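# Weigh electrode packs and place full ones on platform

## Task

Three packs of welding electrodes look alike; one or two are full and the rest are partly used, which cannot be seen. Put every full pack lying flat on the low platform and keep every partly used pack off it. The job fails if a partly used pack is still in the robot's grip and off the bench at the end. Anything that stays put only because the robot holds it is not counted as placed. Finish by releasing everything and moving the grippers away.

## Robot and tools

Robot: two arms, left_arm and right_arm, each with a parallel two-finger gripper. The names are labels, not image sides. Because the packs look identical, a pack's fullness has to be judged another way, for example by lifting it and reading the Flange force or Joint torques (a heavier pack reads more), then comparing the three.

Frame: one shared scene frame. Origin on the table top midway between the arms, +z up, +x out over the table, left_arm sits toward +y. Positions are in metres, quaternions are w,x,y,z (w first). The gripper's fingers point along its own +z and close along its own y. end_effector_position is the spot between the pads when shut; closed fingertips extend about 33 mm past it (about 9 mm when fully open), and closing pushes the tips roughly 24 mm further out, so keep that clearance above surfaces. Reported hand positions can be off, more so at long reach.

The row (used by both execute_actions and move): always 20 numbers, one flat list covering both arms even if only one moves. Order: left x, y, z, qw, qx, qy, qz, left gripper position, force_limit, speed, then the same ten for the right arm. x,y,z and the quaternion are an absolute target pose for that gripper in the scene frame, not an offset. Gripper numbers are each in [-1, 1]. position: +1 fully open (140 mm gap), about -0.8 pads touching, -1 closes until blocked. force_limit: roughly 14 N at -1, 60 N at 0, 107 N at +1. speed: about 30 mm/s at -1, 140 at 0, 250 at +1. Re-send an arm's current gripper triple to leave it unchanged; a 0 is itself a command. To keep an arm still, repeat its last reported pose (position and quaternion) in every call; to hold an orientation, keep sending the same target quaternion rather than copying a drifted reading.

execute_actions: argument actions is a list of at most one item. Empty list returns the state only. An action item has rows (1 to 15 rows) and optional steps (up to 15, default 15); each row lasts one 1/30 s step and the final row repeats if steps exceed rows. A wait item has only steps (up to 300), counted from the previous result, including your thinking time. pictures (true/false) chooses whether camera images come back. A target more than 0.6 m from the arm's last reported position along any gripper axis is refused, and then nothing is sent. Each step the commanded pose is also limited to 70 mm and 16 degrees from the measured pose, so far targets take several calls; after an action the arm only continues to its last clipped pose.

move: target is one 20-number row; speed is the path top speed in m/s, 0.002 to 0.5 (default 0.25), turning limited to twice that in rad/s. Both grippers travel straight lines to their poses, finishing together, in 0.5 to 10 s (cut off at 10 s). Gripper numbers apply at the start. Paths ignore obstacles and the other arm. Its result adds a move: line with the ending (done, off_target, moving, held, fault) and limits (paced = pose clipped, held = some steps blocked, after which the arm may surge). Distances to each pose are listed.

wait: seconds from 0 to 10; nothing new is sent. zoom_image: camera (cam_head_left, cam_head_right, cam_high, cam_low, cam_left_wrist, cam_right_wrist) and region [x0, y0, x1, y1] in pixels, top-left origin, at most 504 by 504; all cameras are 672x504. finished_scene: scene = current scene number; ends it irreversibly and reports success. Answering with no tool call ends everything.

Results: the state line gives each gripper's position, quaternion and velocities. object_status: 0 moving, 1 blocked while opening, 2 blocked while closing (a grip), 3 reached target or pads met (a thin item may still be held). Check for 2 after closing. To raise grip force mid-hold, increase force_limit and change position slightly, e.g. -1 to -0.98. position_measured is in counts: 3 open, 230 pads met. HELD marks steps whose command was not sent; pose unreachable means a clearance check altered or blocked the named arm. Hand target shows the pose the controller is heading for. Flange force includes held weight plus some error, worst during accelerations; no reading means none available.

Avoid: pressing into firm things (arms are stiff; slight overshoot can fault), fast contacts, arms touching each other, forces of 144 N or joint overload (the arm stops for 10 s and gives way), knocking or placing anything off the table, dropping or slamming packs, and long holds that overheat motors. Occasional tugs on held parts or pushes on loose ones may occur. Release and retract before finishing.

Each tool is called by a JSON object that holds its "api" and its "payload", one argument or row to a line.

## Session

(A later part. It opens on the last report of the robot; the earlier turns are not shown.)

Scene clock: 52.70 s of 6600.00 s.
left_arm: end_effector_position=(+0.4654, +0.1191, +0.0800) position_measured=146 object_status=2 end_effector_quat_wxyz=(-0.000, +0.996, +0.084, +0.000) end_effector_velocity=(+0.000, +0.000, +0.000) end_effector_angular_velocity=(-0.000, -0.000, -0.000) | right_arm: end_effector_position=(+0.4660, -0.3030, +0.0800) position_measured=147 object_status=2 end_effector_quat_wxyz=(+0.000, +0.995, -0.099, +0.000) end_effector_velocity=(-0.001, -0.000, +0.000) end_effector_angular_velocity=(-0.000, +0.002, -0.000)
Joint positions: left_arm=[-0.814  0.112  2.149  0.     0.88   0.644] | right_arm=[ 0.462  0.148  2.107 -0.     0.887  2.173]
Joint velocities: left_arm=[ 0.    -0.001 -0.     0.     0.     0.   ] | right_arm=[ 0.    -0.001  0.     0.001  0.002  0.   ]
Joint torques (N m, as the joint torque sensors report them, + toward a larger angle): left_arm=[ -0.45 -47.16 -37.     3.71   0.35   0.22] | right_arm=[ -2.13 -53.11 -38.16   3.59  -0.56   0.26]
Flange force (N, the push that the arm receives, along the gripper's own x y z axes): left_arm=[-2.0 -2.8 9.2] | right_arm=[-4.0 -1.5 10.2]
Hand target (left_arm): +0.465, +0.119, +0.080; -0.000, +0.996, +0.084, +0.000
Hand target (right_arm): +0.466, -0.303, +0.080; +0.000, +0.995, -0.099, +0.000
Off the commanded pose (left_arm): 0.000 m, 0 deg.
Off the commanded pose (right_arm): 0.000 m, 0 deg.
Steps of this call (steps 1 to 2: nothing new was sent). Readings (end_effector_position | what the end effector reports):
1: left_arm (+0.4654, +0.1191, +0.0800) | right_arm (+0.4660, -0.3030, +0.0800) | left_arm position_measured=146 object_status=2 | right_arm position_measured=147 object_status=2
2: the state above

{"api": "move", "payload": {
  "target": [0.466,0.1185,0.0378,0,0.9965,0.0837,0,-1,0.4,-0.5, 0.468,-0.36,0.11,0,0.998,-0.06,0,-0.98,0.7,-0.5],
  "speed": 0.1
}}

{"api": "execute_actions", "payload": {
  "actions": [
    {"rows":[[0.466,0.1185,0.0378,0,0.9965,0.0837,0,0.3,0.4,-0.2, 0.468,-0.36,0.11,0,0.998,-0.06,0,-0.98,0.7,-0.5]],"steps":8}
  ],
  "pictures": false
}}

{"api": "move", "payload": {
  "target": [0.4654,0.119,0.08,0,0.9965,0.0837,0,0.3,0.4,-0.2, 0.47,-0.44,0.13,0,1,-0.03,0,-0.98,0.7,-0.5],
  "speed": 0.2
}}

{"api": "move", "payload": {
  "target": [0.497,-0.1,0.08,0,0.9992,0.04,0,0.3,0.4,-0.2, 0.50,-0.54,0.14,0,1,0,0,-0.98,0.7,-0.5],
  "speed": 0.3
}}

{"api": "execute_actions", "payload": {
  "actions": [
    {"steps":6}
  ],
  "pictures": false
}}

{"api": "execute_actions", "payload": {
  "actions": [
    {"steps":2}
  ],
  "pictures": false
}}

{"api": "execute_actions", "payload": {
  "actions": [
    {"steps":2}
  ],
  "pictures": false
}}

{"api": "execute_actions", "payload": {
  "actions": [
    {"steps":2}
  ],
  "pictures": false
}}

Scene clock: 63.10 s of 6600.00 s.
left_arm: end_effector_position=(+0.4660, +0.1184, +0.0378) position_measured=146 object_status=2 end_effector_quat_wxyz=(+0.000, +0.996, +0.084, -0.000) end_effector_velocity=(-0.000, +0.001, -0.001) end_effector_angular_velocity=(+0.001, +0.001, -0.000) | right_arm: end_effector_position=(+0.4679, -0.3600, +0.1100) position_measured=149 object_status=2 end_effector_quat_wxyz=(+0.000, +0.998, -0.060, -0.000) end_effector_velocity=(-0.001, -0.001, -0.000) end_effector_angular_velocity=(+0.000, +0.002, +0.001)
Joint positions: left_arm=[-0.813  0.169  2.182 -0.     0.79   0.645] | right_arm=[ 0.356  0.082  2.116 -0.     0.944  1.989]
Joint velocities: left_arm=[ 0.     0.001  0.001  0.001 -0.001  0.   ] | right_arm=[-0.002 -0.001  0.002  0.001  0.001 -0.004]
Joint torques (N m, as the joint torque sensors report them, + toward a larger angle): left_arm=[ -1.86 -53.15 -34.29   2.93   0.53  -0.03] | right_arm=[ -4.18 -44.3  -40.18   3.57   0.02   0.33]
Flange force (N, the push that the arm receives, along the gripper's own x y z axes): left_arm=[3.1 -2.3 13.0] | right_arm=[-10.1 -3.4 8.6]
Hand target (left_arm): +0.466, +0.118, +0.038; +0.000, +0.996, +0.084, -0.000
Hand target (right_arm): +0.468, -0.360, +0.110; -0.000, +0.998, -0.060, -0.000
Off the commanded pose (left_arm): 0.000 m, 0 deg.
Off the commanded pose (right_arm): 0.000 m, 0 deg.
After step 90, 6.40 s passed at rest.
move: done
camera_calibration (this result's frames):
cam_left_wrist: T_world_to_cam=[[0.155684, -0.987345, -0.03021, 0.053246], [-0.905574, -0.154873, 0.394906, 0.433606], [-0.394587, -0.034123, -0.918225, 0.418877], [0, 0, 0, 1]] pos_world=[0.549656, 0.13402, 0.214998]
cam_right_wrist: T_world_to_cam=[[-0.175811, -0.984364, 0.0108573, -0.277987], [-0.894702, 0.164378, 0.415318, 0.435115], [-0.410609, 0.0633032, -0.909612, 0.50515], [0, 0, 0, 1]] pos_world=[0.547845, -0.377141, 0.281798]

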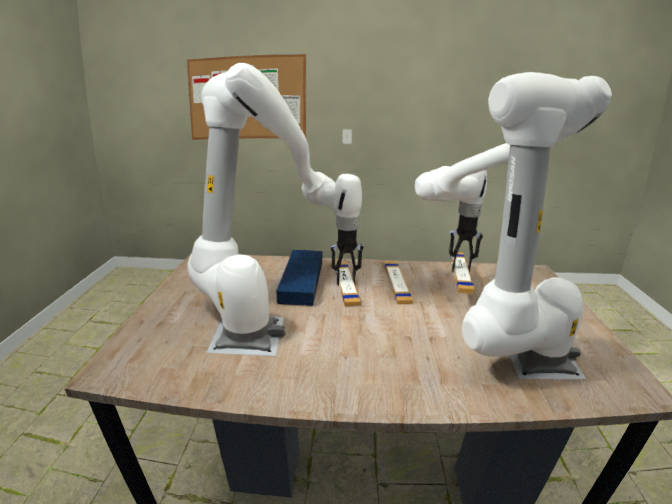

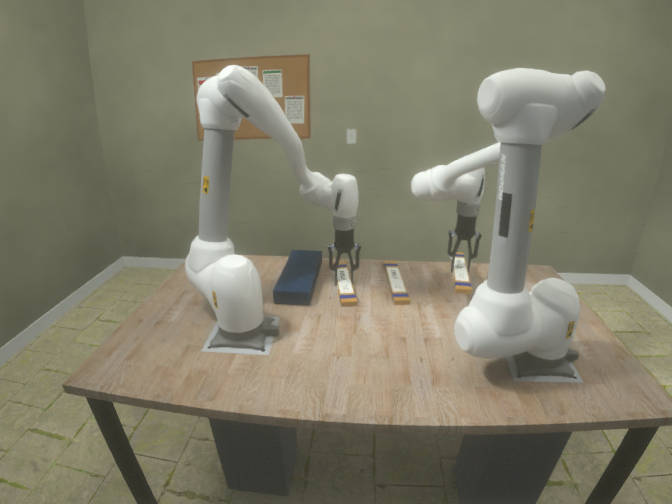

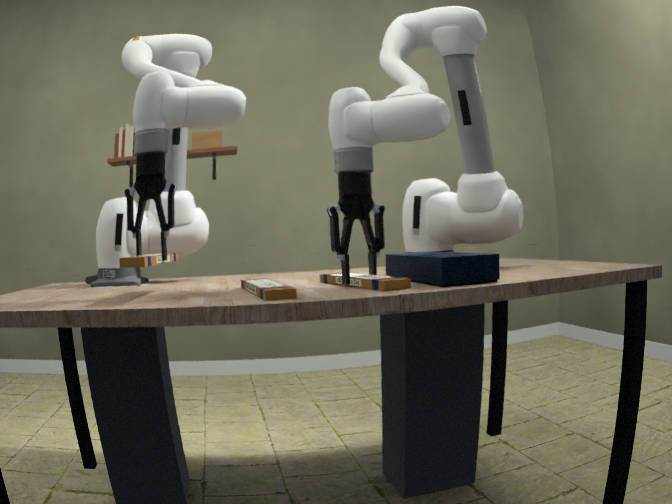

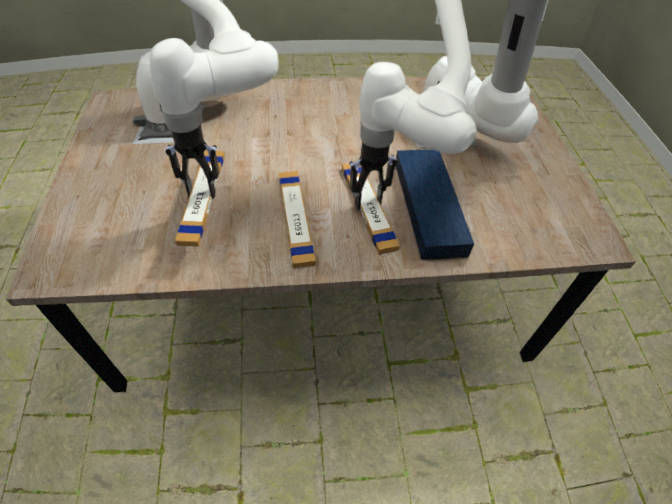

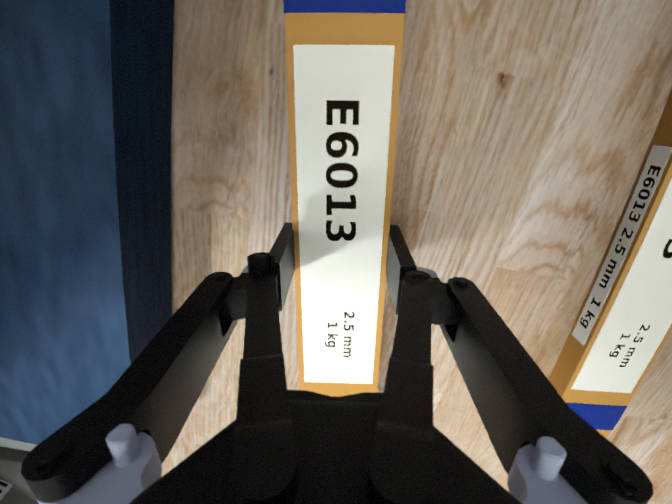

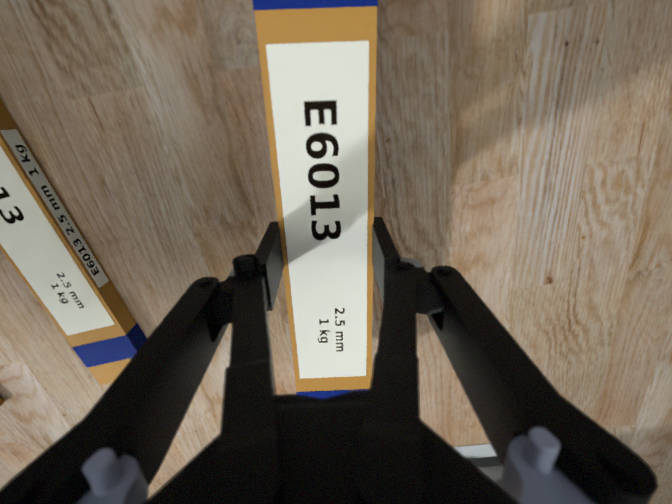

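Scene clock: 63.37 s of 6600.00 s.
left_arm: end_effector_position=(+0.4660, +0.1184, +0.0378) position_measured=107 object_status=0 end_effector_quat_wxyz=(+0.000, +0.996, +0.084, -0.000) end_effector_velocity=(-0.001, +0.000, -0.000) end_effector_angular_velocity=(+0.001, +0.001, -0.000) | right_arm: end_effector_position=(+0.4679, -0.3600, +0.1100) position_measured=149 object_status=2 end_effector_quat_wxyz=(+0.000, +0.998, -0.060, -0.000) end_effector_velocity=(-0.000, +0.000, -0.001) end_effector_angular_velocity=(+0.000, -0.000, -0.000)
Joint positions: left_arm=[-0.813  0.169  2.182 -0.     0.79   0.645] | right_arm=[0.356 0.082 2.116 0.    0.944 1.989]
Joint velocities: left_arm=[-0.001 -0.     0.001 -0.     0.001  0.   ] | right_arm=[-0.     0.     0.001  0.001 -0.001 -0.   ]
Joint torques (N m, as the joint torque sensors report them, + toward a larger angle): left_arm=[ -1.36 -45.91 -31.05   3.03   0.51  -0.06] | right_arm=[ -3.45 -44.46 -39.77   3.71  -0.43  -0.01]
Flange force (N, the push that the arm receives, along the gripper's own x y z axes): left_arm=[-0.6 -4.7 1.2] | right_arm=[-8.9 -3.1 7.5]
Hand target (left_arm): +0.466, +0.118, +0.038; +0.000, +0.996, +0.084, -0.000
Hand target (right_arm): +0.468, -0.360, +0.110; +0.000, +0.998, -0.060, -0.000
Off the commanded pose (left_arm): 0.000 m, 0 deg.
Off the commanded pose (right_arm): 0.000 m, 0 deg.
Steps of this call (steps 1 to 8: all 8 steps of this action). Readings (end_effector_position | what the end effector reports):
1: left_arm (+0.4660, +0.1184, +0.0378) | right_arm (+0.4679, -0.3600, +0.1100) | left_arm position_measured=146 object_status=0 | right_arm position_measured=149 object_status=2
2: left_arm (+0.4660, +0.1184, +0.0378) | right_arm (+0.4679, -0.3600, +0.1100) | left_arm position_measured=146 object_status=0 | right_arm position_measured=149 object_status=2
4: left_arm (+0.4660, +0.1184, +0.0378) | right_arm (+0.4679, -0.3600, +0.1100) | left_arm position_measured=132 object_status=0 | right_arm position_measured=149 object_status=2
8: the state above

Scene clock: 64.47 s of 6600.00 s.
left_arm: end_effector_position=(+0.4654, +0.1191, +0.0800) position_measured=91 object_status=3 end_effector_quat_wxyz=(-0.000, +0.996, +0.084, +0.000) end_effector_velocity=(+0.000, -0.000, +0.001) end_effector_angular_velocity=(-0.001, -0.001, -0.000) | right_arm: end_effector_position=(+0.4697, -0.4400, +0.1298) position_measured=149 object_status=2 end_effector_quat_wxyz=(+0.000, +1.000, -0.030, -0.000) end_effector_velocity=(+0.002, -0.001, +0.002) end_effector_angular_velocity=(+0.003, -0.001, -0.001)
Joint positions: left_arm=[-0.813  0.113  2.149  0.     0.88   0.644] | right_arm=[0.196 0.027 2.131 0.    0.984 1.769]
Joint velocities: left_arm=[-0.    -0.001 -0.001 -0.     0.001 -0.   ] | right_arm=[-0.004 -0.001 -0.003  0.003  0.002 -0.004]
Joint torques (N m, as the joint torque sensors report them, + toward a larger angle): left_arm=[ -0.48 -44.05 -33.73   3.33   0.44   0.13] | right_arm=[ -5.7  -44.28 -40.12   4.    -0.19  -0.59]
Flange force (N, the push that the arm receives, along the gripper's own x y z axes): left_arm=[-1.0 -2.4 2.7] | right_arm=[-0.6 -13.4 12.5]
Hand target (left_arm): +0.465, +0.119, +0.080; -0.000, +0.996, +0.084, +0.000
Hand target (right_arm): +0.470, -0.440, +0.130; -0.000, +1.000, -0.030, -0.000
Off the commanded pose (left_arm): 0.000 m, 0 deg.
Off the commanded pose (right_arm): 0.000 m, 0 deg.
move: done
camera_calibration (this result's frames):
cam_left_wrist: T_world_to_cam=[[0.155921, -0.987302, -0.0303783, 0.0552118], [-0.905574, -0.155162, 0.394791, 0.416504], [-0.394491, -0.0340464, -0.918269, 0.457274], [0, 0, 0, 1]] pos_world=[0.548957, 0.134705, 0.257146]
cam_right_wrist: T_world_to_cam=[[-0.116379, -0.993146, 0.0108227, -0.388433], [-0.90278, 0.11032, 0.415713, 0.421518], [-0.414057, 0.0386098, -0.909432, 0.5197], [0, 0, 0, 1]] pos_world=[0.550518, -0.452338, 0.301605]

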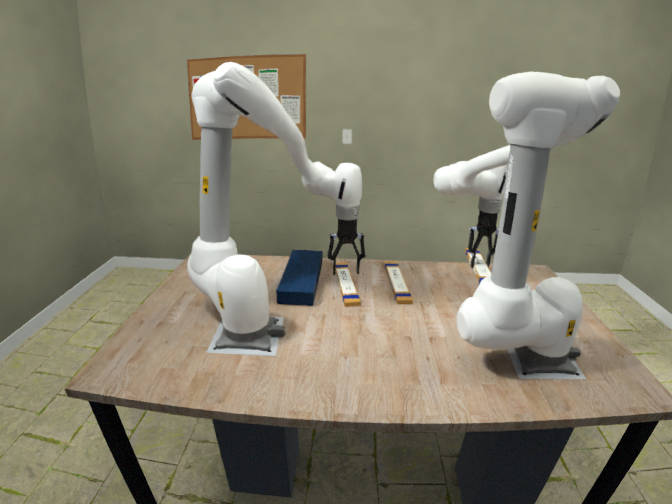

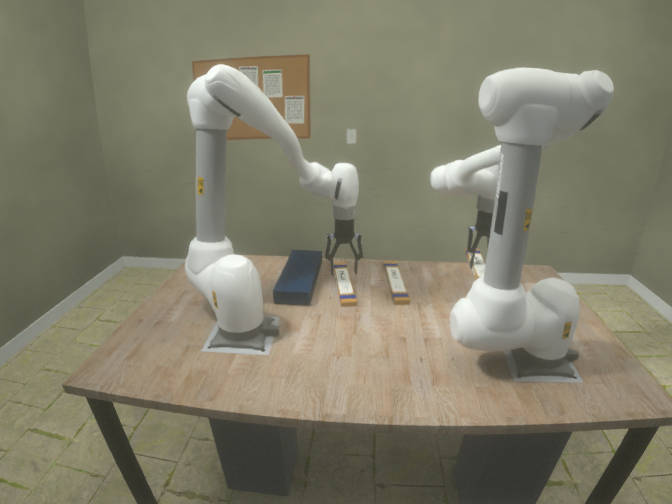

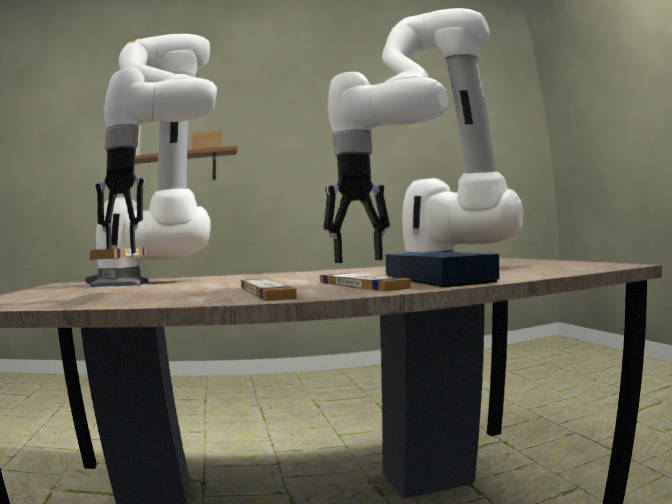

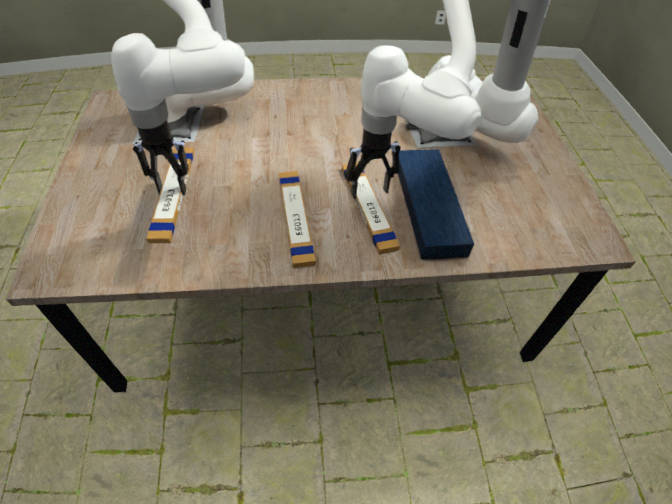

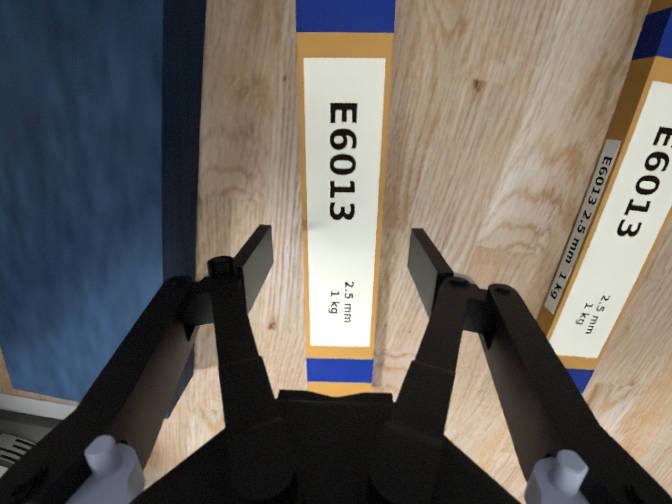

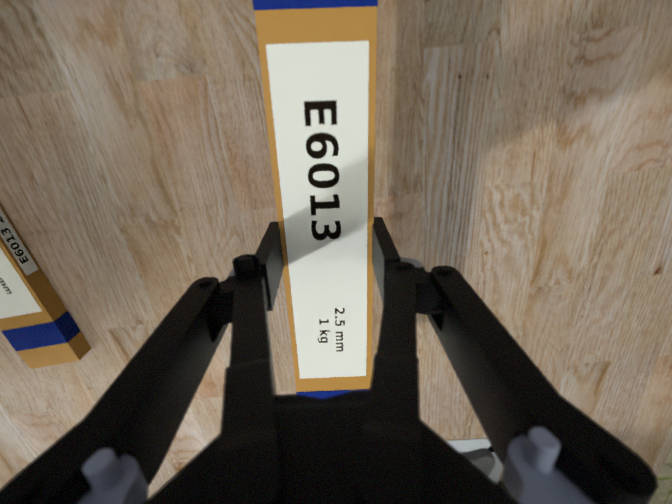

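Scene clock: 65.70 s of 6600.00 s.
left_arm: end_effector_position=(+0.4969, -0.1000, +0.0803) position_measured=91 object_status=3 end_effector_quat_wxyz=(+0.000, +0.999, +0.040, +0.000) end_effector_velocity=(-0.000, -0.001, -0.000) end_effector_angular_velocity=(+0.000, +0.001, +0.000) | right_arm: end_effector_position=(+0.4999, -0.5401, +0.1400) position_measured=149 object_status=2 end_effector_quat_wxyz=(-0.000, +1.000, -0.000, -0.000) end_effector_velocity=(+0.001, -0.000, +0.001) end_effector_angular_velocity=(-0.000, -0.002, +0.000)
Joint positions: left_arm=[-1.015  0.366  1.812  0.     0.964  0.53 ] | right_arm=[-0.009  0.048  2.088  0.     1.006  1.503]
Joint velocities: left_arm=[-0.001  0.002 -0.001 -0.001  0.001 -0.   ] | right_arm=[-0.     0.    -0.002  0.    -0.    -0.001]
Joint torques (N m, as the joint torque sensors report them, + toward a larger angle): left_arm=[ -2.73 -72.09 -36.07   3.46   0.61   0.01] | right_arm=[ -3.92 -45.87 -40.81   4.08  -0.39   0.1 ]
Flange force (N, the push that the arm receives, along the gripper's own x y z axes): left_arm=[1.8 -4.8 3.1] | right_arm=[0.1 -7.8 10.7]
Hand target (left_arm): +0.497, -0.100, +0.080; +0.000, +0.999, +0.040, +0.000
Hand target (right_arm): +0.500, -0.540, +0.140; -0.000, +1.000, -0.000, -0.000
Off the commanded pose (left_arm): 0.000 m, 0 deg.
Off the commanded pose (right_arm): 0.000 m, 0 deg.
move: done
camera_calibration (this result's frames):
cam_left_wrist: T_world_to_cam=[[0.0689886, -0.997163, -0.0301076, -0.123793], [-0.915719, -0.0752714, 0.394707, 0.423973], [-0.395853, 0.000339862, -0.918314, 0.466663], [0, 0, 0, 1]] pos_world=[0.581511, -0.091687, 0.257471]
cam_right_wrist: T_world_to_cam=[[-0.0565906, -0.998342, 0.0105549, -0.51702], [-0.90792, 0.055857, 0.415405, 0.428791], [-0.415305, 0.013925, -0.909575, 0.5326], [0, 0, 0, 1]] pos_world=[0.581241, -0.54753, 0.311775]

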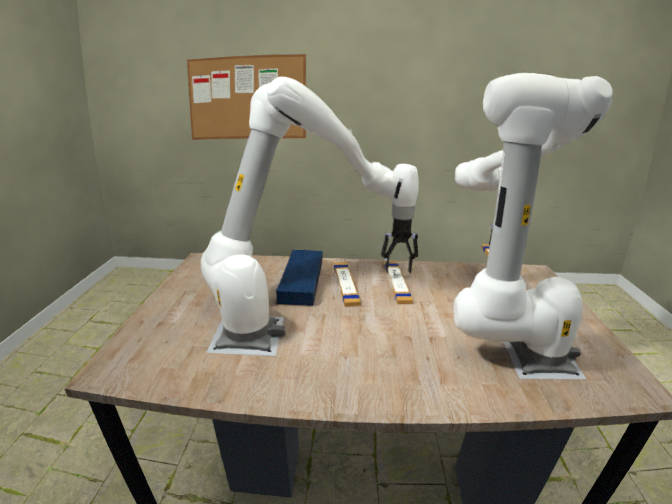

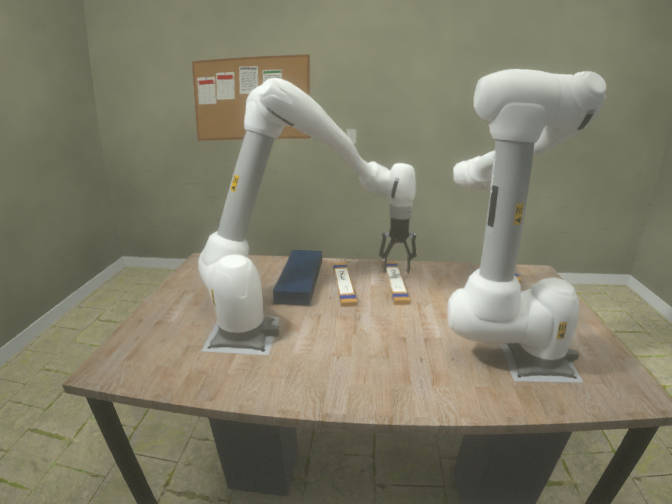

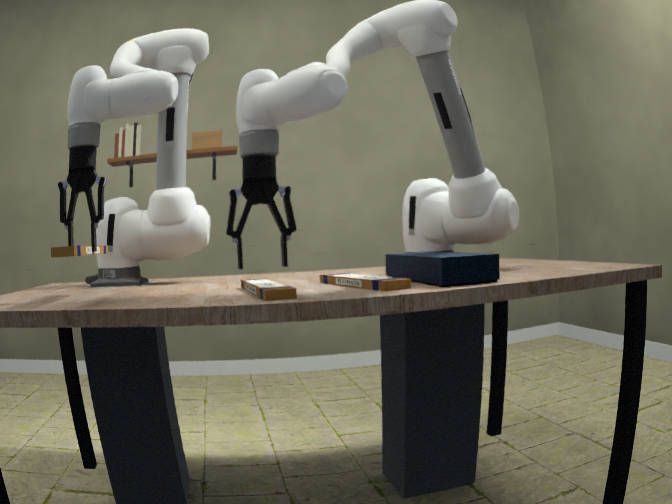

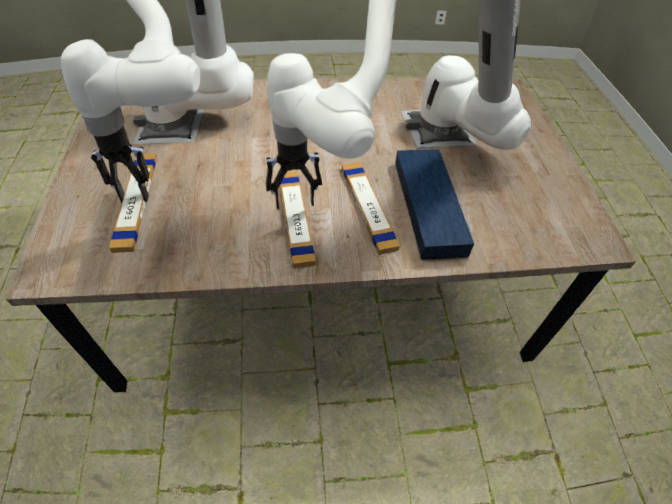

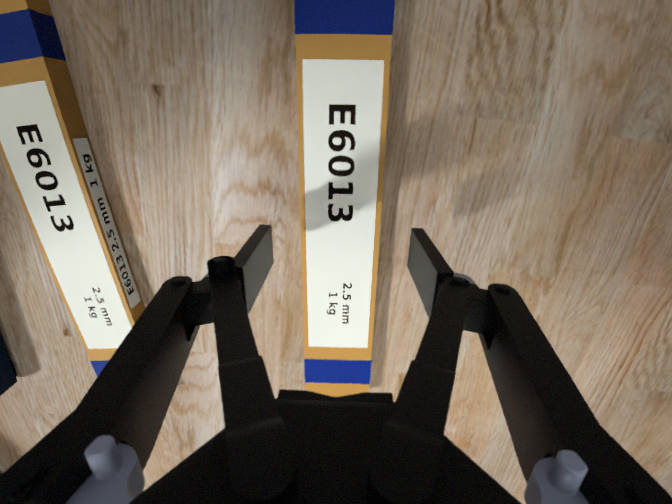

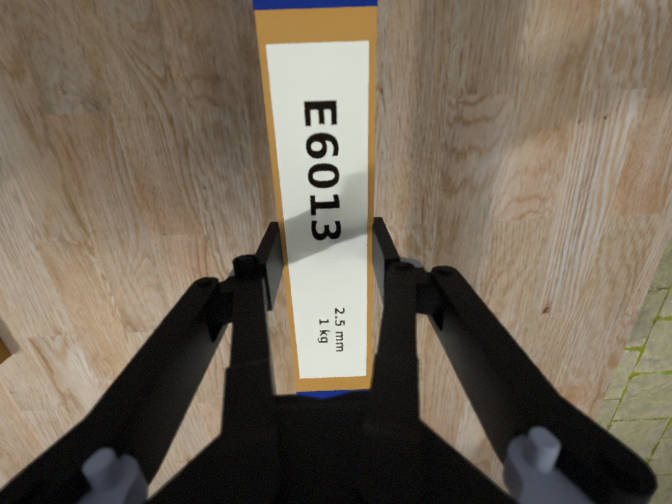

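Scene clock: 65.90 s of 6600.00 s.
left_arm: end_effector_position=(+0.4969, -0.1000, +0.0803) position_measured=91 object_status=3 end_effector_quat_wxyz=(+0.000, +0.999, +0.040, +0.000) end_effector_velocity=(-0.000, +0.000, -0.000) end_effector_angular_velocity=(+0.000, +0.001, +0.000) | right_arm: end_effector_position=(+0.4999, -0.5401, +0.1400) position_measured=149 object_status=2 end_effector_quat_wxyz=(-0.000, +1.000, -0.000, -0.000) end_effector_velocity=(-0.001, -0.000, -0.000) end_effector_angular_velocity=(-0.000, +0.001, +0.000)
Joint positions: left_arm=[-1.015  0.366  1.812  0.     0.964  0.53 ] | right_arm=[-0.009  0.048  2.088  0.     1.006  1.503]
Joint velocities: left_arm=[-0.     0.     0.001 -0.    -0.    -0.   ] | right_arm=[-0.    -0.     0.001 -0.     0.001 -0.   ]
Joint torques (N m, as the joint torque sensors report them, + toward a larger angle): left_arm=[ -2.79 -72.7  -36.64   3.49   0.85   0.41] | right_arm=[ -3.84 -43.39 -40.95   4.01   0.02  -0.28]
Flange force (N, the push that the arm receives, along the gripper's own x y z axes): left_arm=[1.2 -4.7 4.8] | right_arm=[-4.0 -8.1 9.5]
Hand target (left_arm): +0.497, -0.100, +0.080; +0.000, +0.999, +0.040, +0.000
Hand target (right_arm): +0.500, -0.540, +0.140; -0.000, +1.000, -0.000, -0.000
Off the commanded pose (left_arm): 0.000 m, 0 deg.
Off the commanded pose (right_arm): 0.000 m, 0 deg.
Steps of this call (steps 1 to 6: nothing new was sent). Readings (end_effector_position | what the end effector reports):
1: left_arm (+0.4969, -0.1000, +0.0803) | right_arm (+0.4999, -0.5401, +0.1400) | left_arm position_measured=91 object_status=3 | right_arm position_measured=149 object_status=2
2: left_arm (+0.4969, -0.1000, +0.0803) | right_arm (+0.4999, -0.5401, +0.1400) | left_arm position_measured=91 object_status=3 | right_arm position_measured=149 object_status=2
4: left_arm (+0.4969, -0.1000, +0.0803) | right_arm (+0.4999, -0.5401, +0.1400) | left_arm position_measured=91 object_status=3 | right_arm position_measured=149 object_status=2
6: the state above

Scene clock: 65.97 s of 6600.00 s.
left_arm: end_effector_position=(+0.4969, -0.1000, +0.0803) position_measured=91 object_status=3 end_effector_quat_wxyz=(+0.000, +0.999, +0.040, +0.000) end_effector_velocity=(+0.002, +0.001, +0.000) end_effector_angular_velocity=(-0.000, -0.001, +0.002) | right_arm: end_effector_position=(+0.4999, -0.5401, +0.1400) position_measured=149 object_status=2 end_effector_quat_wxyz=(-0.000, +1.000, -0.000, -0.000) end_effector_velocity=(+0.001, -0.000, +0.001) end_effector_angular_velocity=(-0.000, -0.002, -0.000)
Joint positions: left_arm=[-1.015  0.366  1.812  0.     0.964  0.53 ] | right_arm=[-0.009  0.048  2.088  0.     1.006  1.503]
Joint velocities: left_arm=[ 0.002  0.    -0.001  0.001 -0.     0.   ] | right_arm=[-0.    -0.001 -0.001 -0.    -0.001  0.   ]
Joint torques (N m, as the joint torque sensors report them, + toward a larger angle): left_arm=[ -1.96 -70.12 -37.63   4.12   0.69  -0.03] | right_arm=[ -4.33 -45.21 -40.82   3.82  -0.18   0.2 ]
Flange force (N, the push that the arm receives, along the gripper's own x y z axes): left_arm=[-2.0 -9.1 2.6] | right_arm=[-0.8 -8.2 10.7]
Hand target (left_arm): +0.497, -0.100, +0.080; +0.000, +0.999, +0.040, +0.000
Hand target (right_arm): +0.500, -0.540, +0.140; -0.000, +1.000, -0.000, -0.000
Off the commanded pose (left_arm): 0.000 m, 0 deg.
Off the commanded pose (right_arm): 0.000 m, 0 deg.
Steps of this call (steps 1 to 2: nothing new was sent). Readings (end_effector_position | what the end effector reports):
1: left_arm (+0.4969, -0.1000, +0.0803) | right_arm (+0.4999, -0.5401, +0.1400) | left_arm position_measured=91 object_status=3 | right_arm position_measured=149 object_status=2
2: the state above

Scene clock: 66.03 s of 6600.00 s.
left_arm: end_effector_position=(+0.4969, -0.1000, +0.0803) position_measured=91 object_status=3 end_effector_quat_wxyz=(+0.000, +0.999, +0.040, +0.000) end_effector_velocity=(-0.000, +0.000, -0.000) end_effector_angular_velocity=(+0.001, +0.000, -0.000) | right_arm: end_effector_position=(+0.4999, -0.5401, +0.1400) position_measured=149 object_status=2 end_effector_quat_wxyz=(-0.000, +1.000, -0.000, -0.000) end_effector_velocity=(-0.000, -0.000, -0.000) end_effector_angular_velocity=(+0.000, +0.000, -0.000)
Joint positions: left_arm=[-1.015  0.366  1.812  0.     0.964  0.53 ] | right_arm=[-0.009  0.048  2.088  0.     1.006  1.503]
Joint velocities: left_arm=[ 0.    -0.     0.001  0.     0.     0.   ] | right_arm=[-0.  0.  0.  0. -0.  0.]
Joint torques (N m, as the joint torque sensors report them, + toward a larger angle): left_arm=[ -2.99 -70.69 -36.17   3.71   0.15   0.11] | right_arm=[ -3.55 -43.96 -41.44   3.97  -0.35   0.16]
Flange force (N, the push that the arm receives, along the gripper's own x y z axes): left_arm=[0.9 -6.2 1.3] | right_arm=[-3.6 -6.6 9.9]
Hand target (left_arm): +0.497, -0.100, +0.080; +0.000, +0.999, +0.040, +0.000
Hand target (right_arm): +0.500, -0.540, +0.140; -0.000, +1.000, -0.000, -0.000
Off the commanded pose (left_arm): 0.000 m, 0 deg.
Off the commanded pose (right_arm): 0.000 m, 0 deg.
Steps of this call (steps 1 to 2: nothing new was sent). Readings (end_effector_position | what the end effector reports):
1: left_arm (+0.4969, -0.1000, +0.0803) | right_arm (+0.4999, -0.5401, +0.1400) | left_arm position_measured=91 object_status=3 | right_arm position_measured=149 object_status=2
2: the state above

Scene clock: 66.10 s of 6600.00 s.
left_arm: end_effector_position=(+0.4969, -0.1000, +0.0803) position_measured=91 object_status=3 end_effector_quat_wxyz=(+0.000, +0.999, +0.040, +0.000) end_effector_velocity=(-0.000, -0.001, -0.000) end_effector_angular_velocity=(+0.000, +0.000, -0.001) | right_arm: end_effector_position=(+0.4999, -0.5401, +0.1400) position_measured=149 object_status=2 end_effector_quat_wxyz=(-0.000, +1.000, -0.000, -0.000) end_effector_velocity=(-0.000, -0.000, +0.001) end_effector_angular_velocity=(-0.001, +0.001, +0.001)
Joint positions: left_arm=[-1.015  0.366  1.812  0.     0.964  0.53 ] | right_arm=[-0.009  0.048  2.088  0.     1.006  1.503]
Joint velocities: left_arm=[-0.001  0.001 -0.001  0.     0.    -0.   ] | right_arm=[ 0.    -0.    -0.001 -0.001  0.002 -0.   ]
Joint torques (N m, as the joint torque sensors report them, + toward a larger angle): left_arm=[ -3.3  -71.15 -35.28   3.66   0.06   0.19] | right_arm=[ -3.45 -45.66 -41.35   3.98  -0.33   0.06]
Flange force (N, the push that the arm receives, along the gripper's own x y z axes): left_arm=[2.5 -3.6 0.8] | right_arm=[-1.3 -6.9 11.1]
Hand target (left_arm): +0.497, -0.100, +0.080; +0.000, +0.999, +0.040, +0.000
Hand target (right_arm): +0.500, -0.540, +0.140; -0.000, +1.000, -0.000, -0.000
Off the commanded pose (left_arm): 0.000 m, 0 deg.
Off the commanded pose (right_arm): 0.000 m, 0 deg.
Steps of this call (steps 1 to 2: nothing new was sent). Readings (end_effector_position | what the end effector reports):
1: left_arm (+0.4969, -0.1000, +0.0803) | right_arm (+0.4999, -0.5401, +0.1400) | left_arm position_measured=91 object_status=3 | right_arm position_measured=149 object_status=2
2: the state above

{"api": "execute_actions", "payload": {
  "actions": []
}}

Scene clock: 77.00 s of 6600.00 s.
left_arm: end_effector_position=(+0.4969, -0.1000, +0.0803) position_measured=91 object_status=3 end_effector_quat_wxyz=(+0.000, +0.999, +0.040, +0.000) end_effector_velocity=(-0.000, -0.000, +0.000) end_effector_angular_velocity=(-0.001, +0.000, +0.000) | right_arm: end_effector_position=(+0.4999, -0.5401, +0.1400) position_measured=149 object_status=2 end_effector_quat_wxyz=(-0.000, +1.000, -0.000, -0.000) end_effector_velocity=(+0.000, +0.001, +0.000) end_effector_angular_velocity=(+0.003, +0.000, -0.001)
Joint positions: left_arm=[-1.015  0.366  1.812  0.     0.964  0.53 ] | right_arm=[-0.009  0.048  2.088  0.     1.006  1.503]
Joint velocities: left_arm=[-0.    -0.     0.001 -0.001 -0.001 -0.   ] | right_arm=[ 0.     0.    -0.001  0.003  0.001  0.   ]
Joint torques (N m, as the joint torque sensors report them, + toward a larger angle): left_arm=[ -1.11 -70.65 -36.3    3.92   0.16   0.33] | right_arm=[ -0.46 -45.37 -41.04   3.94  -0.34  -0.09]
Flange force (N, the push that the arm receives, along the gripper's own x y z axes): left_arm=[-2.0 -4.9 1.5] | right_arm=[-1.5 -1.2 10.9]
Hand target (left_arm): +0.497, -0.100, +0.080; +0.000, +0.999, +0.040, +0.000
Hand target (right_arm): +0.500, -0.540, +0.140; -0.000, +1.000, -0.000, -0.000
Off the commanded pose (left_arm): 0.000 m, 0 deg.
Off the commanded pose (right_arm): 0.000 m, 0 deg.
Steps of this call (steps 1 to 90: nothing new was sent; then 7.90 s passed at rest). Readings (end_effector_position | what the end effector reports):
1: left_arm (+0.4969, -0.1000, +0.0803) | right_arm (+0.4999, -0.5401, +0.1400) | left_arm position_measured=91 object_status=3 | right_arm position_measured=149 object_status=2
2: left_arm (+0.4969, -0.1000, +0.0803) | right_arm (+0.4999, -0.5401, +0.1400) | left_arm position_measured=91 object_status=3 | right_arm position_measured=149 object_status=2
4: left_arm (+0.4969, -0.1000, +0.0803) | right_arm (+0.4999, -0.5401, +0.1400) | left_arm position_measured=91 object_status=3 | right_arm position_measured=149 object_status=2
8: left_arm (+0.4969, -0.1000, +0.0803) | right_arm (+0.4999, -0.5401, +0.1400) | left_arm position_measured=91 object_status=3 | right_arm position_measured=149 object_status=2
90: the state above
camera_calibration (this result's frames):
cam_left_wrist: T_world_to_cam=[[0.0689535, -0.997166, -0.0301025, -0.123852], [-0.915725, -0.0752371, 0.394698, 0.423991], [-0.395844, 0.000349799, -0.918318, 0.466669], [0, 0, 0, 1]] pos_world=[0.581528, -0.0917642, 0.257473]
cam_right_wrist: T_world_to_cam=[[-0.0566054, -0.998341, 0.0105271, -0.517023], [-0.907921, 0.0558589, 0.415402, 0.428806], [-0.415301, 0.0139562, -0.909577, 0.532624], [0, 0, 0, 1]] pos_world=[0.581255, -0.547551, 0.311778]

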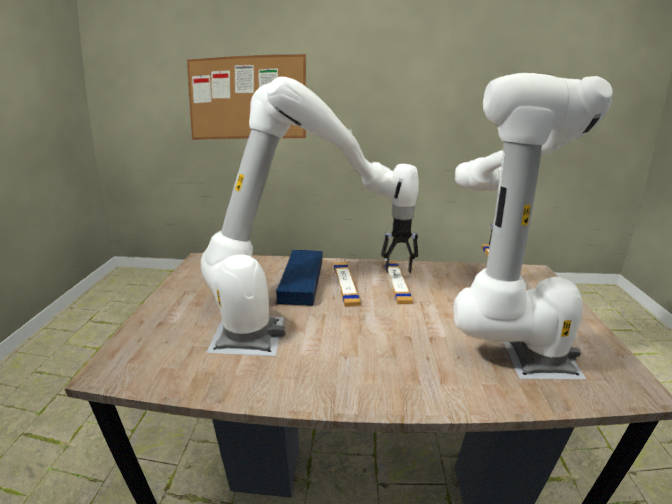

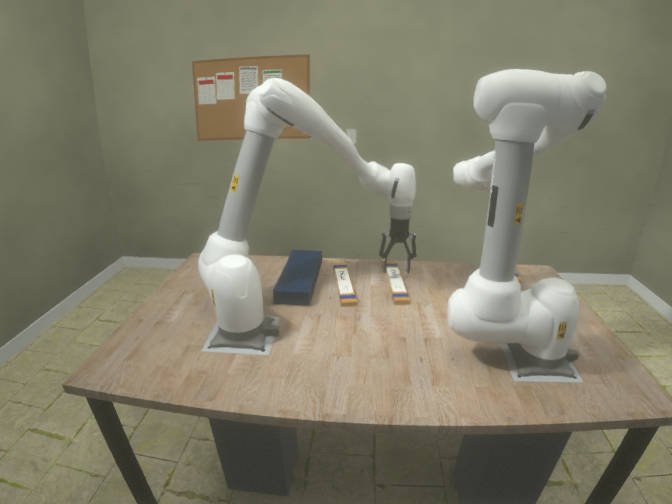

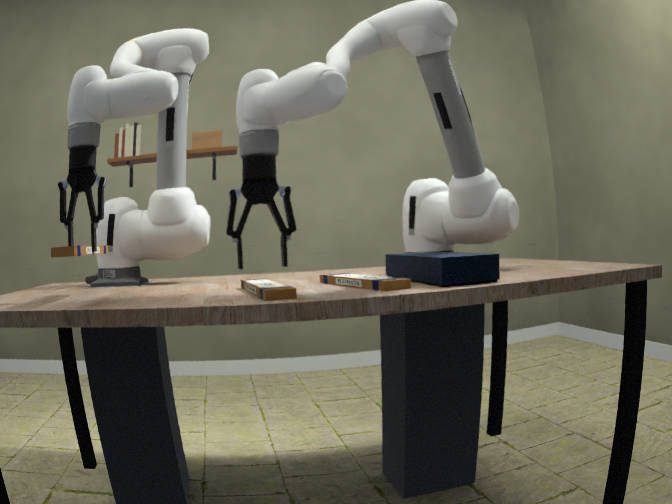

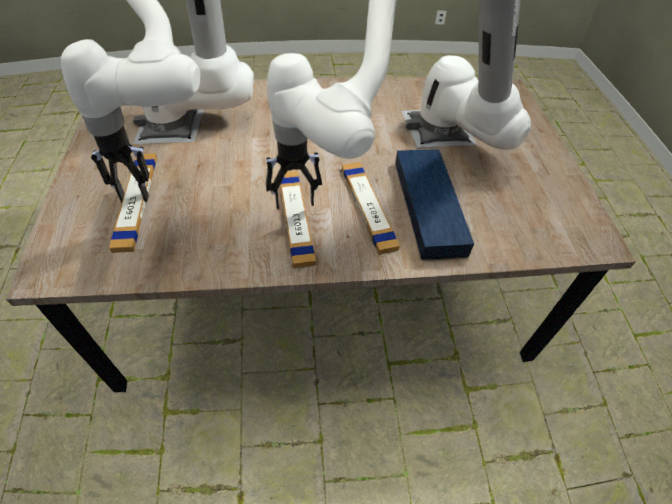

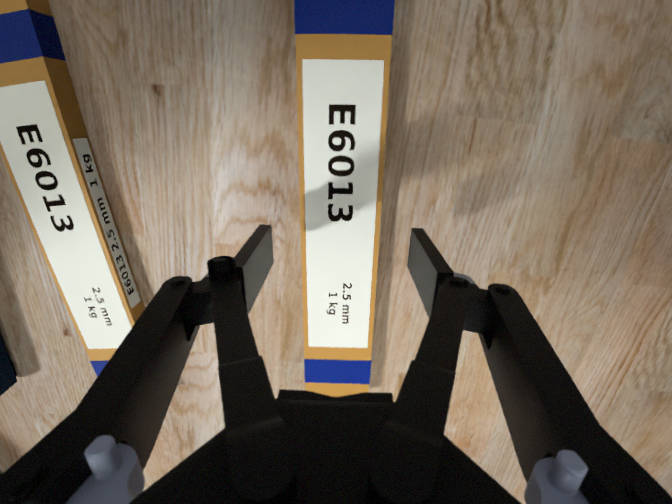

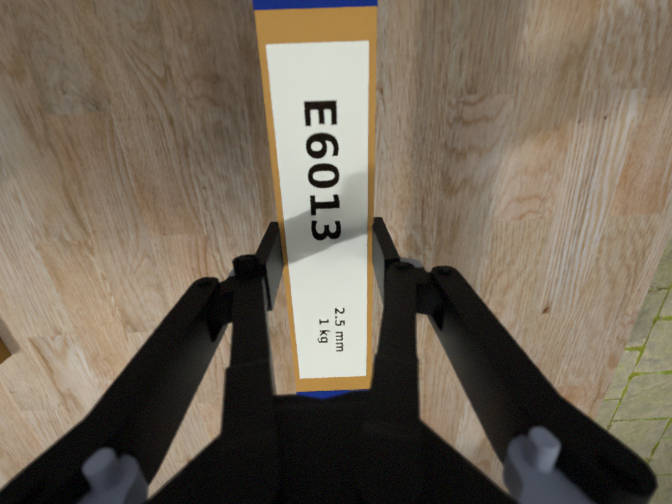

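{"api": "move", "payload": {
  "target": [0.497,-0.100,0.0365,0,0.9992,0.04,0,0.3,0.4,-0.2,0.50,-0.54,0.14,0,1,0,0,-0.98,0.7,-0.5],
  "speed": 0.1
}}

{"api": "execute_actions", "payload": {
  "actions": [
    {"rows":[[0.497,-0.100,0.0365,0,0.9992,0.04,0,-1,0.4,-0.5,0.50,-0.54,0.14,0,1,0,0,-0.98,0.7,-0.5]],"steps":15}
  ],
  "pictures": false
}}

Scene clock: 81.30 s of 6600.00 s.
left_arm: end_effector_position=(+0.4970, -0.1001, +0.0366) position_measured=91 object_status=3 end_effector_quat_wxyz=(+0.000, +0.999, +0.040, -0.000) end_effector_velocity=(-0.000, -0.000, -0.001) end_effector_angular_velocity=(-0.000, -0.001, -0.001) | right_arm: end_effector_position=(+0.5000, -0.5400, +0.1400) position_measured=149 object_status=2 end_effector_quat_wxyz=(-0.000, +1.000, -0.000, -0.000) end_effector_velocity=(+0.001, -0.001, +0.001) end_effector_angular_velocity=(-0.003, -0.001, +0.002)
Joint positions: left_arm=[-1.015  0.41   1.842 -0.     0.889  0.531] | right_arm=[-0.009  0.048  2.088  0.     1.006  1.503]
Joint velocities: left_arm=[-0.001  0.001  0.001  0.001 -0.002  0.   ] | right_arm=[-0.    -0.001 -0.001 -0.003  0.    -0.   ]
Joint torques (N m, as the joint torque sensors report them, + toward a larger angle): left_arm=[ -1.36 -74.87 -33.94   3.5    0.75   0.14] | right_arm=[ -2.98 -46.44 -41.34   4.27  -0.11  -0.54]
Flange force (N, the push that the arm receives, along the gripper's own x y z axes): left_arm=[0.3 -2.8 3.3] | right_arm=[0.4 -6.9 12.5]
Hand target (left_arm): +0.497, -0.100, +0.036; +0.000, +0.999, +0.040, -0.000
Hand target (right_arm): +0.500, -0.540, +0.140; -0.000, +1.000, -0.000, -0.000
Off the commanded pose (left_arm): 0.000 m, 0 deg.
Off the commanded pose (right_arm): 0.000 m, 0 deg.
After step 90, 0.50 s passed at rest.
move: done
camera_calibration (this result's frames):
cam_left_wrist: T_world_to_cam=[[0.0687576, -0.997176, -0.0302211, -0.125135], [-0.915657, -0.0751042, 0.394882, 0.441334], [-0.396036, 0.000521039, -0.918235, 0.426675], [0, 0, 0, 1]] pos_world=[0.581693, -0.0918574, 0.213732]
cam_right_wrist: T_world_to_cam=[[-0.0567191, -0.998333, 0.0106383, -0.51689], [-0.907933, 0.0560091, 0.415357, 0.428974], [-0.415261, 0.0138999, -0.909596, 0.532633], [0, 0, 0, 1]] pos_world=[0.581343, -0.547459, 0.311803]

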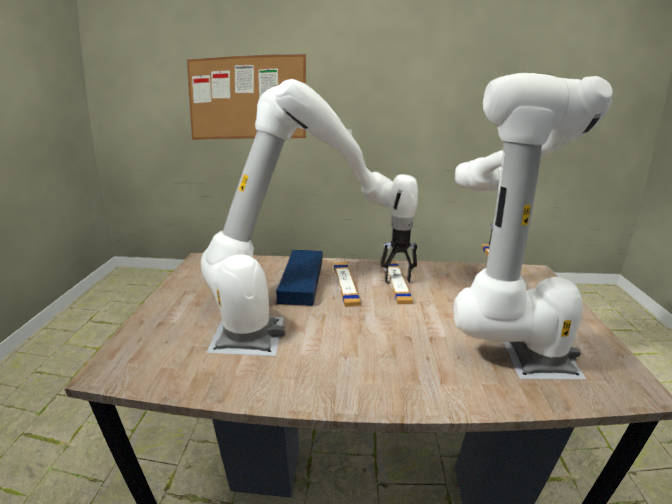

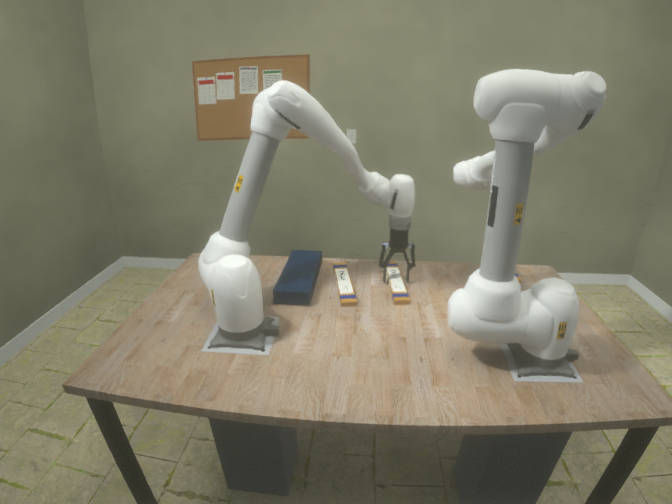

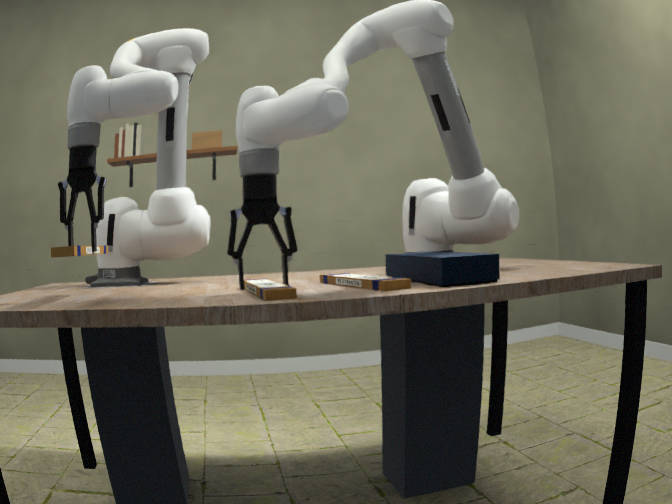

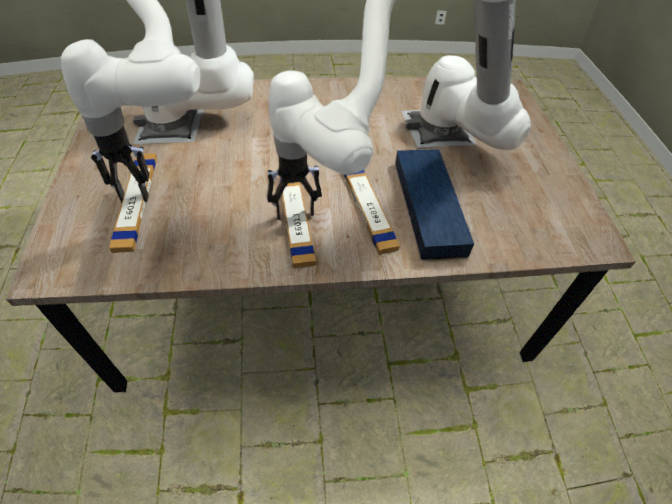

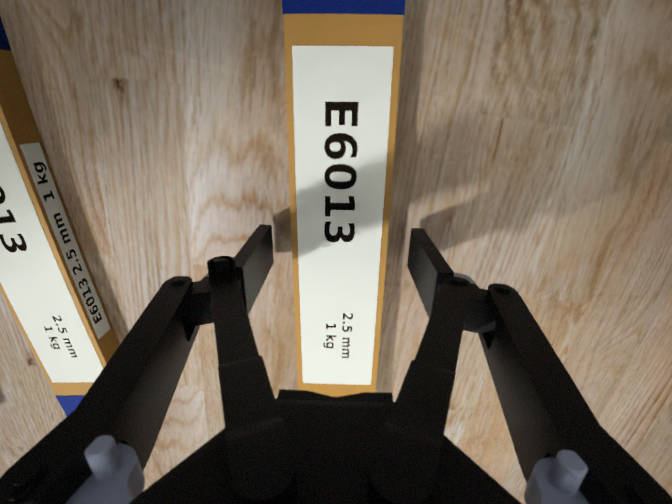

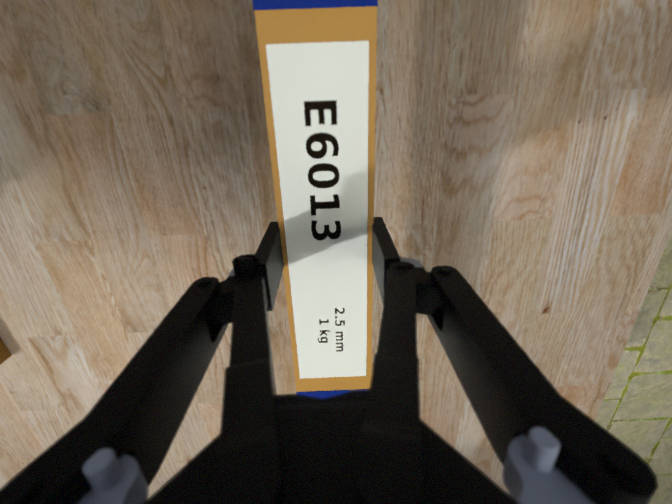

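Scene clock: 81.80 s of 6600.00 s.
left_arm: end_effector_position=(+0.4970, -0.1000, +0.0364) position_measured=146 object_status=0 end_effector_quat_wxyz=(-0.000, +0.999, +0.040, -0.000) end_effector_velocity=(-0.000, +0.000, -0.000) end_effector_angular_velocity=(+0.001, +0.001, +0.000) | right_arm: end_effector_position=(+0.5000, -0.5400, +0.1400) position_measured=149 object_status=2 end_effector_quat_wxyz=(-0.000, +1.000, -0.000, -0.000) end_effector_velocity=(-0.001, +0.000, -0.000) end_effector_angular_velocity=(-0.001, +0.002, +0.001)
Joint positions: left_arm=[-1.015  0.41   1.843 -0.     0.889  0.531] | right_arm=[-0.009  0.048  2.088  0.     1.006  1.503]
Joint velocities: left_arm=[ 0.  0.  0. -0.  0. -0.] | right_arm=[ 0.001 -0.001  0.001 -0.001  0.002  0.   ]
Joint torques (N m, as the joint torque sensors report them, + toward a larger angle): left_arm=[ -3.25 -45.39 -23.65   3.76  -2.9    0.16] | right_arm=[ -2.65 -46.33 -41.39   4.08  -0.27   0.01]
Flange force (N, the push that the arm receives, along the gripper's own x y z axes): left_arm=[-5.1 -16.0 -40.2] | right_arm=[-0.2 -5.3 12.4]
Hand target (left_arm): +0.497, -0.100, +0.036; +0.000, +0.999, +0.040, -0.000
Hand target (right_arm): +0.500, -0.540, +0.140; +0.000, +1.000, -0.000, -0.000
Off the commanded pose (left_arm): 0.000 m, 0 deg.
Off the commanded pose (right_arm): 0.000 m, 0 deg.
Steps of this call (steps 1 to 15: all 15 steps of this action). Readings (end_effector_position | what the end effector reports):
1: left_arm (+0.4970, -0.1001, +0.0365) | right_arm (+0.5000, -0.5400, +0.1400) | left_arm position_measured=91 object_status=0 | right_arm position_measured=149 object_status=2
2: left_arm (+0.4970, -0.1001, +0.0365) | right_arm (+0.5000, -0.5400, +0.1400) | left_arm position_measured=92 object_status=0 | right_arm position_measured=149 object_status=2
4: left_arm (+0.4970, -0.1000, +0.0365) | right_arm (+0.5000, -0.5400, +0.1400) | left_arm position_measured=101 object_status=0 | right_arm position_measured=149 object_status=2
8: left_arm (+0.4970, -0.1000, +0.0365) | right_arm (+0.5000, -0.5400, +0.1400) | left_arm position_measured=120 object_status=0 | right_arm position_measured=149 object_status=2
15: the state above


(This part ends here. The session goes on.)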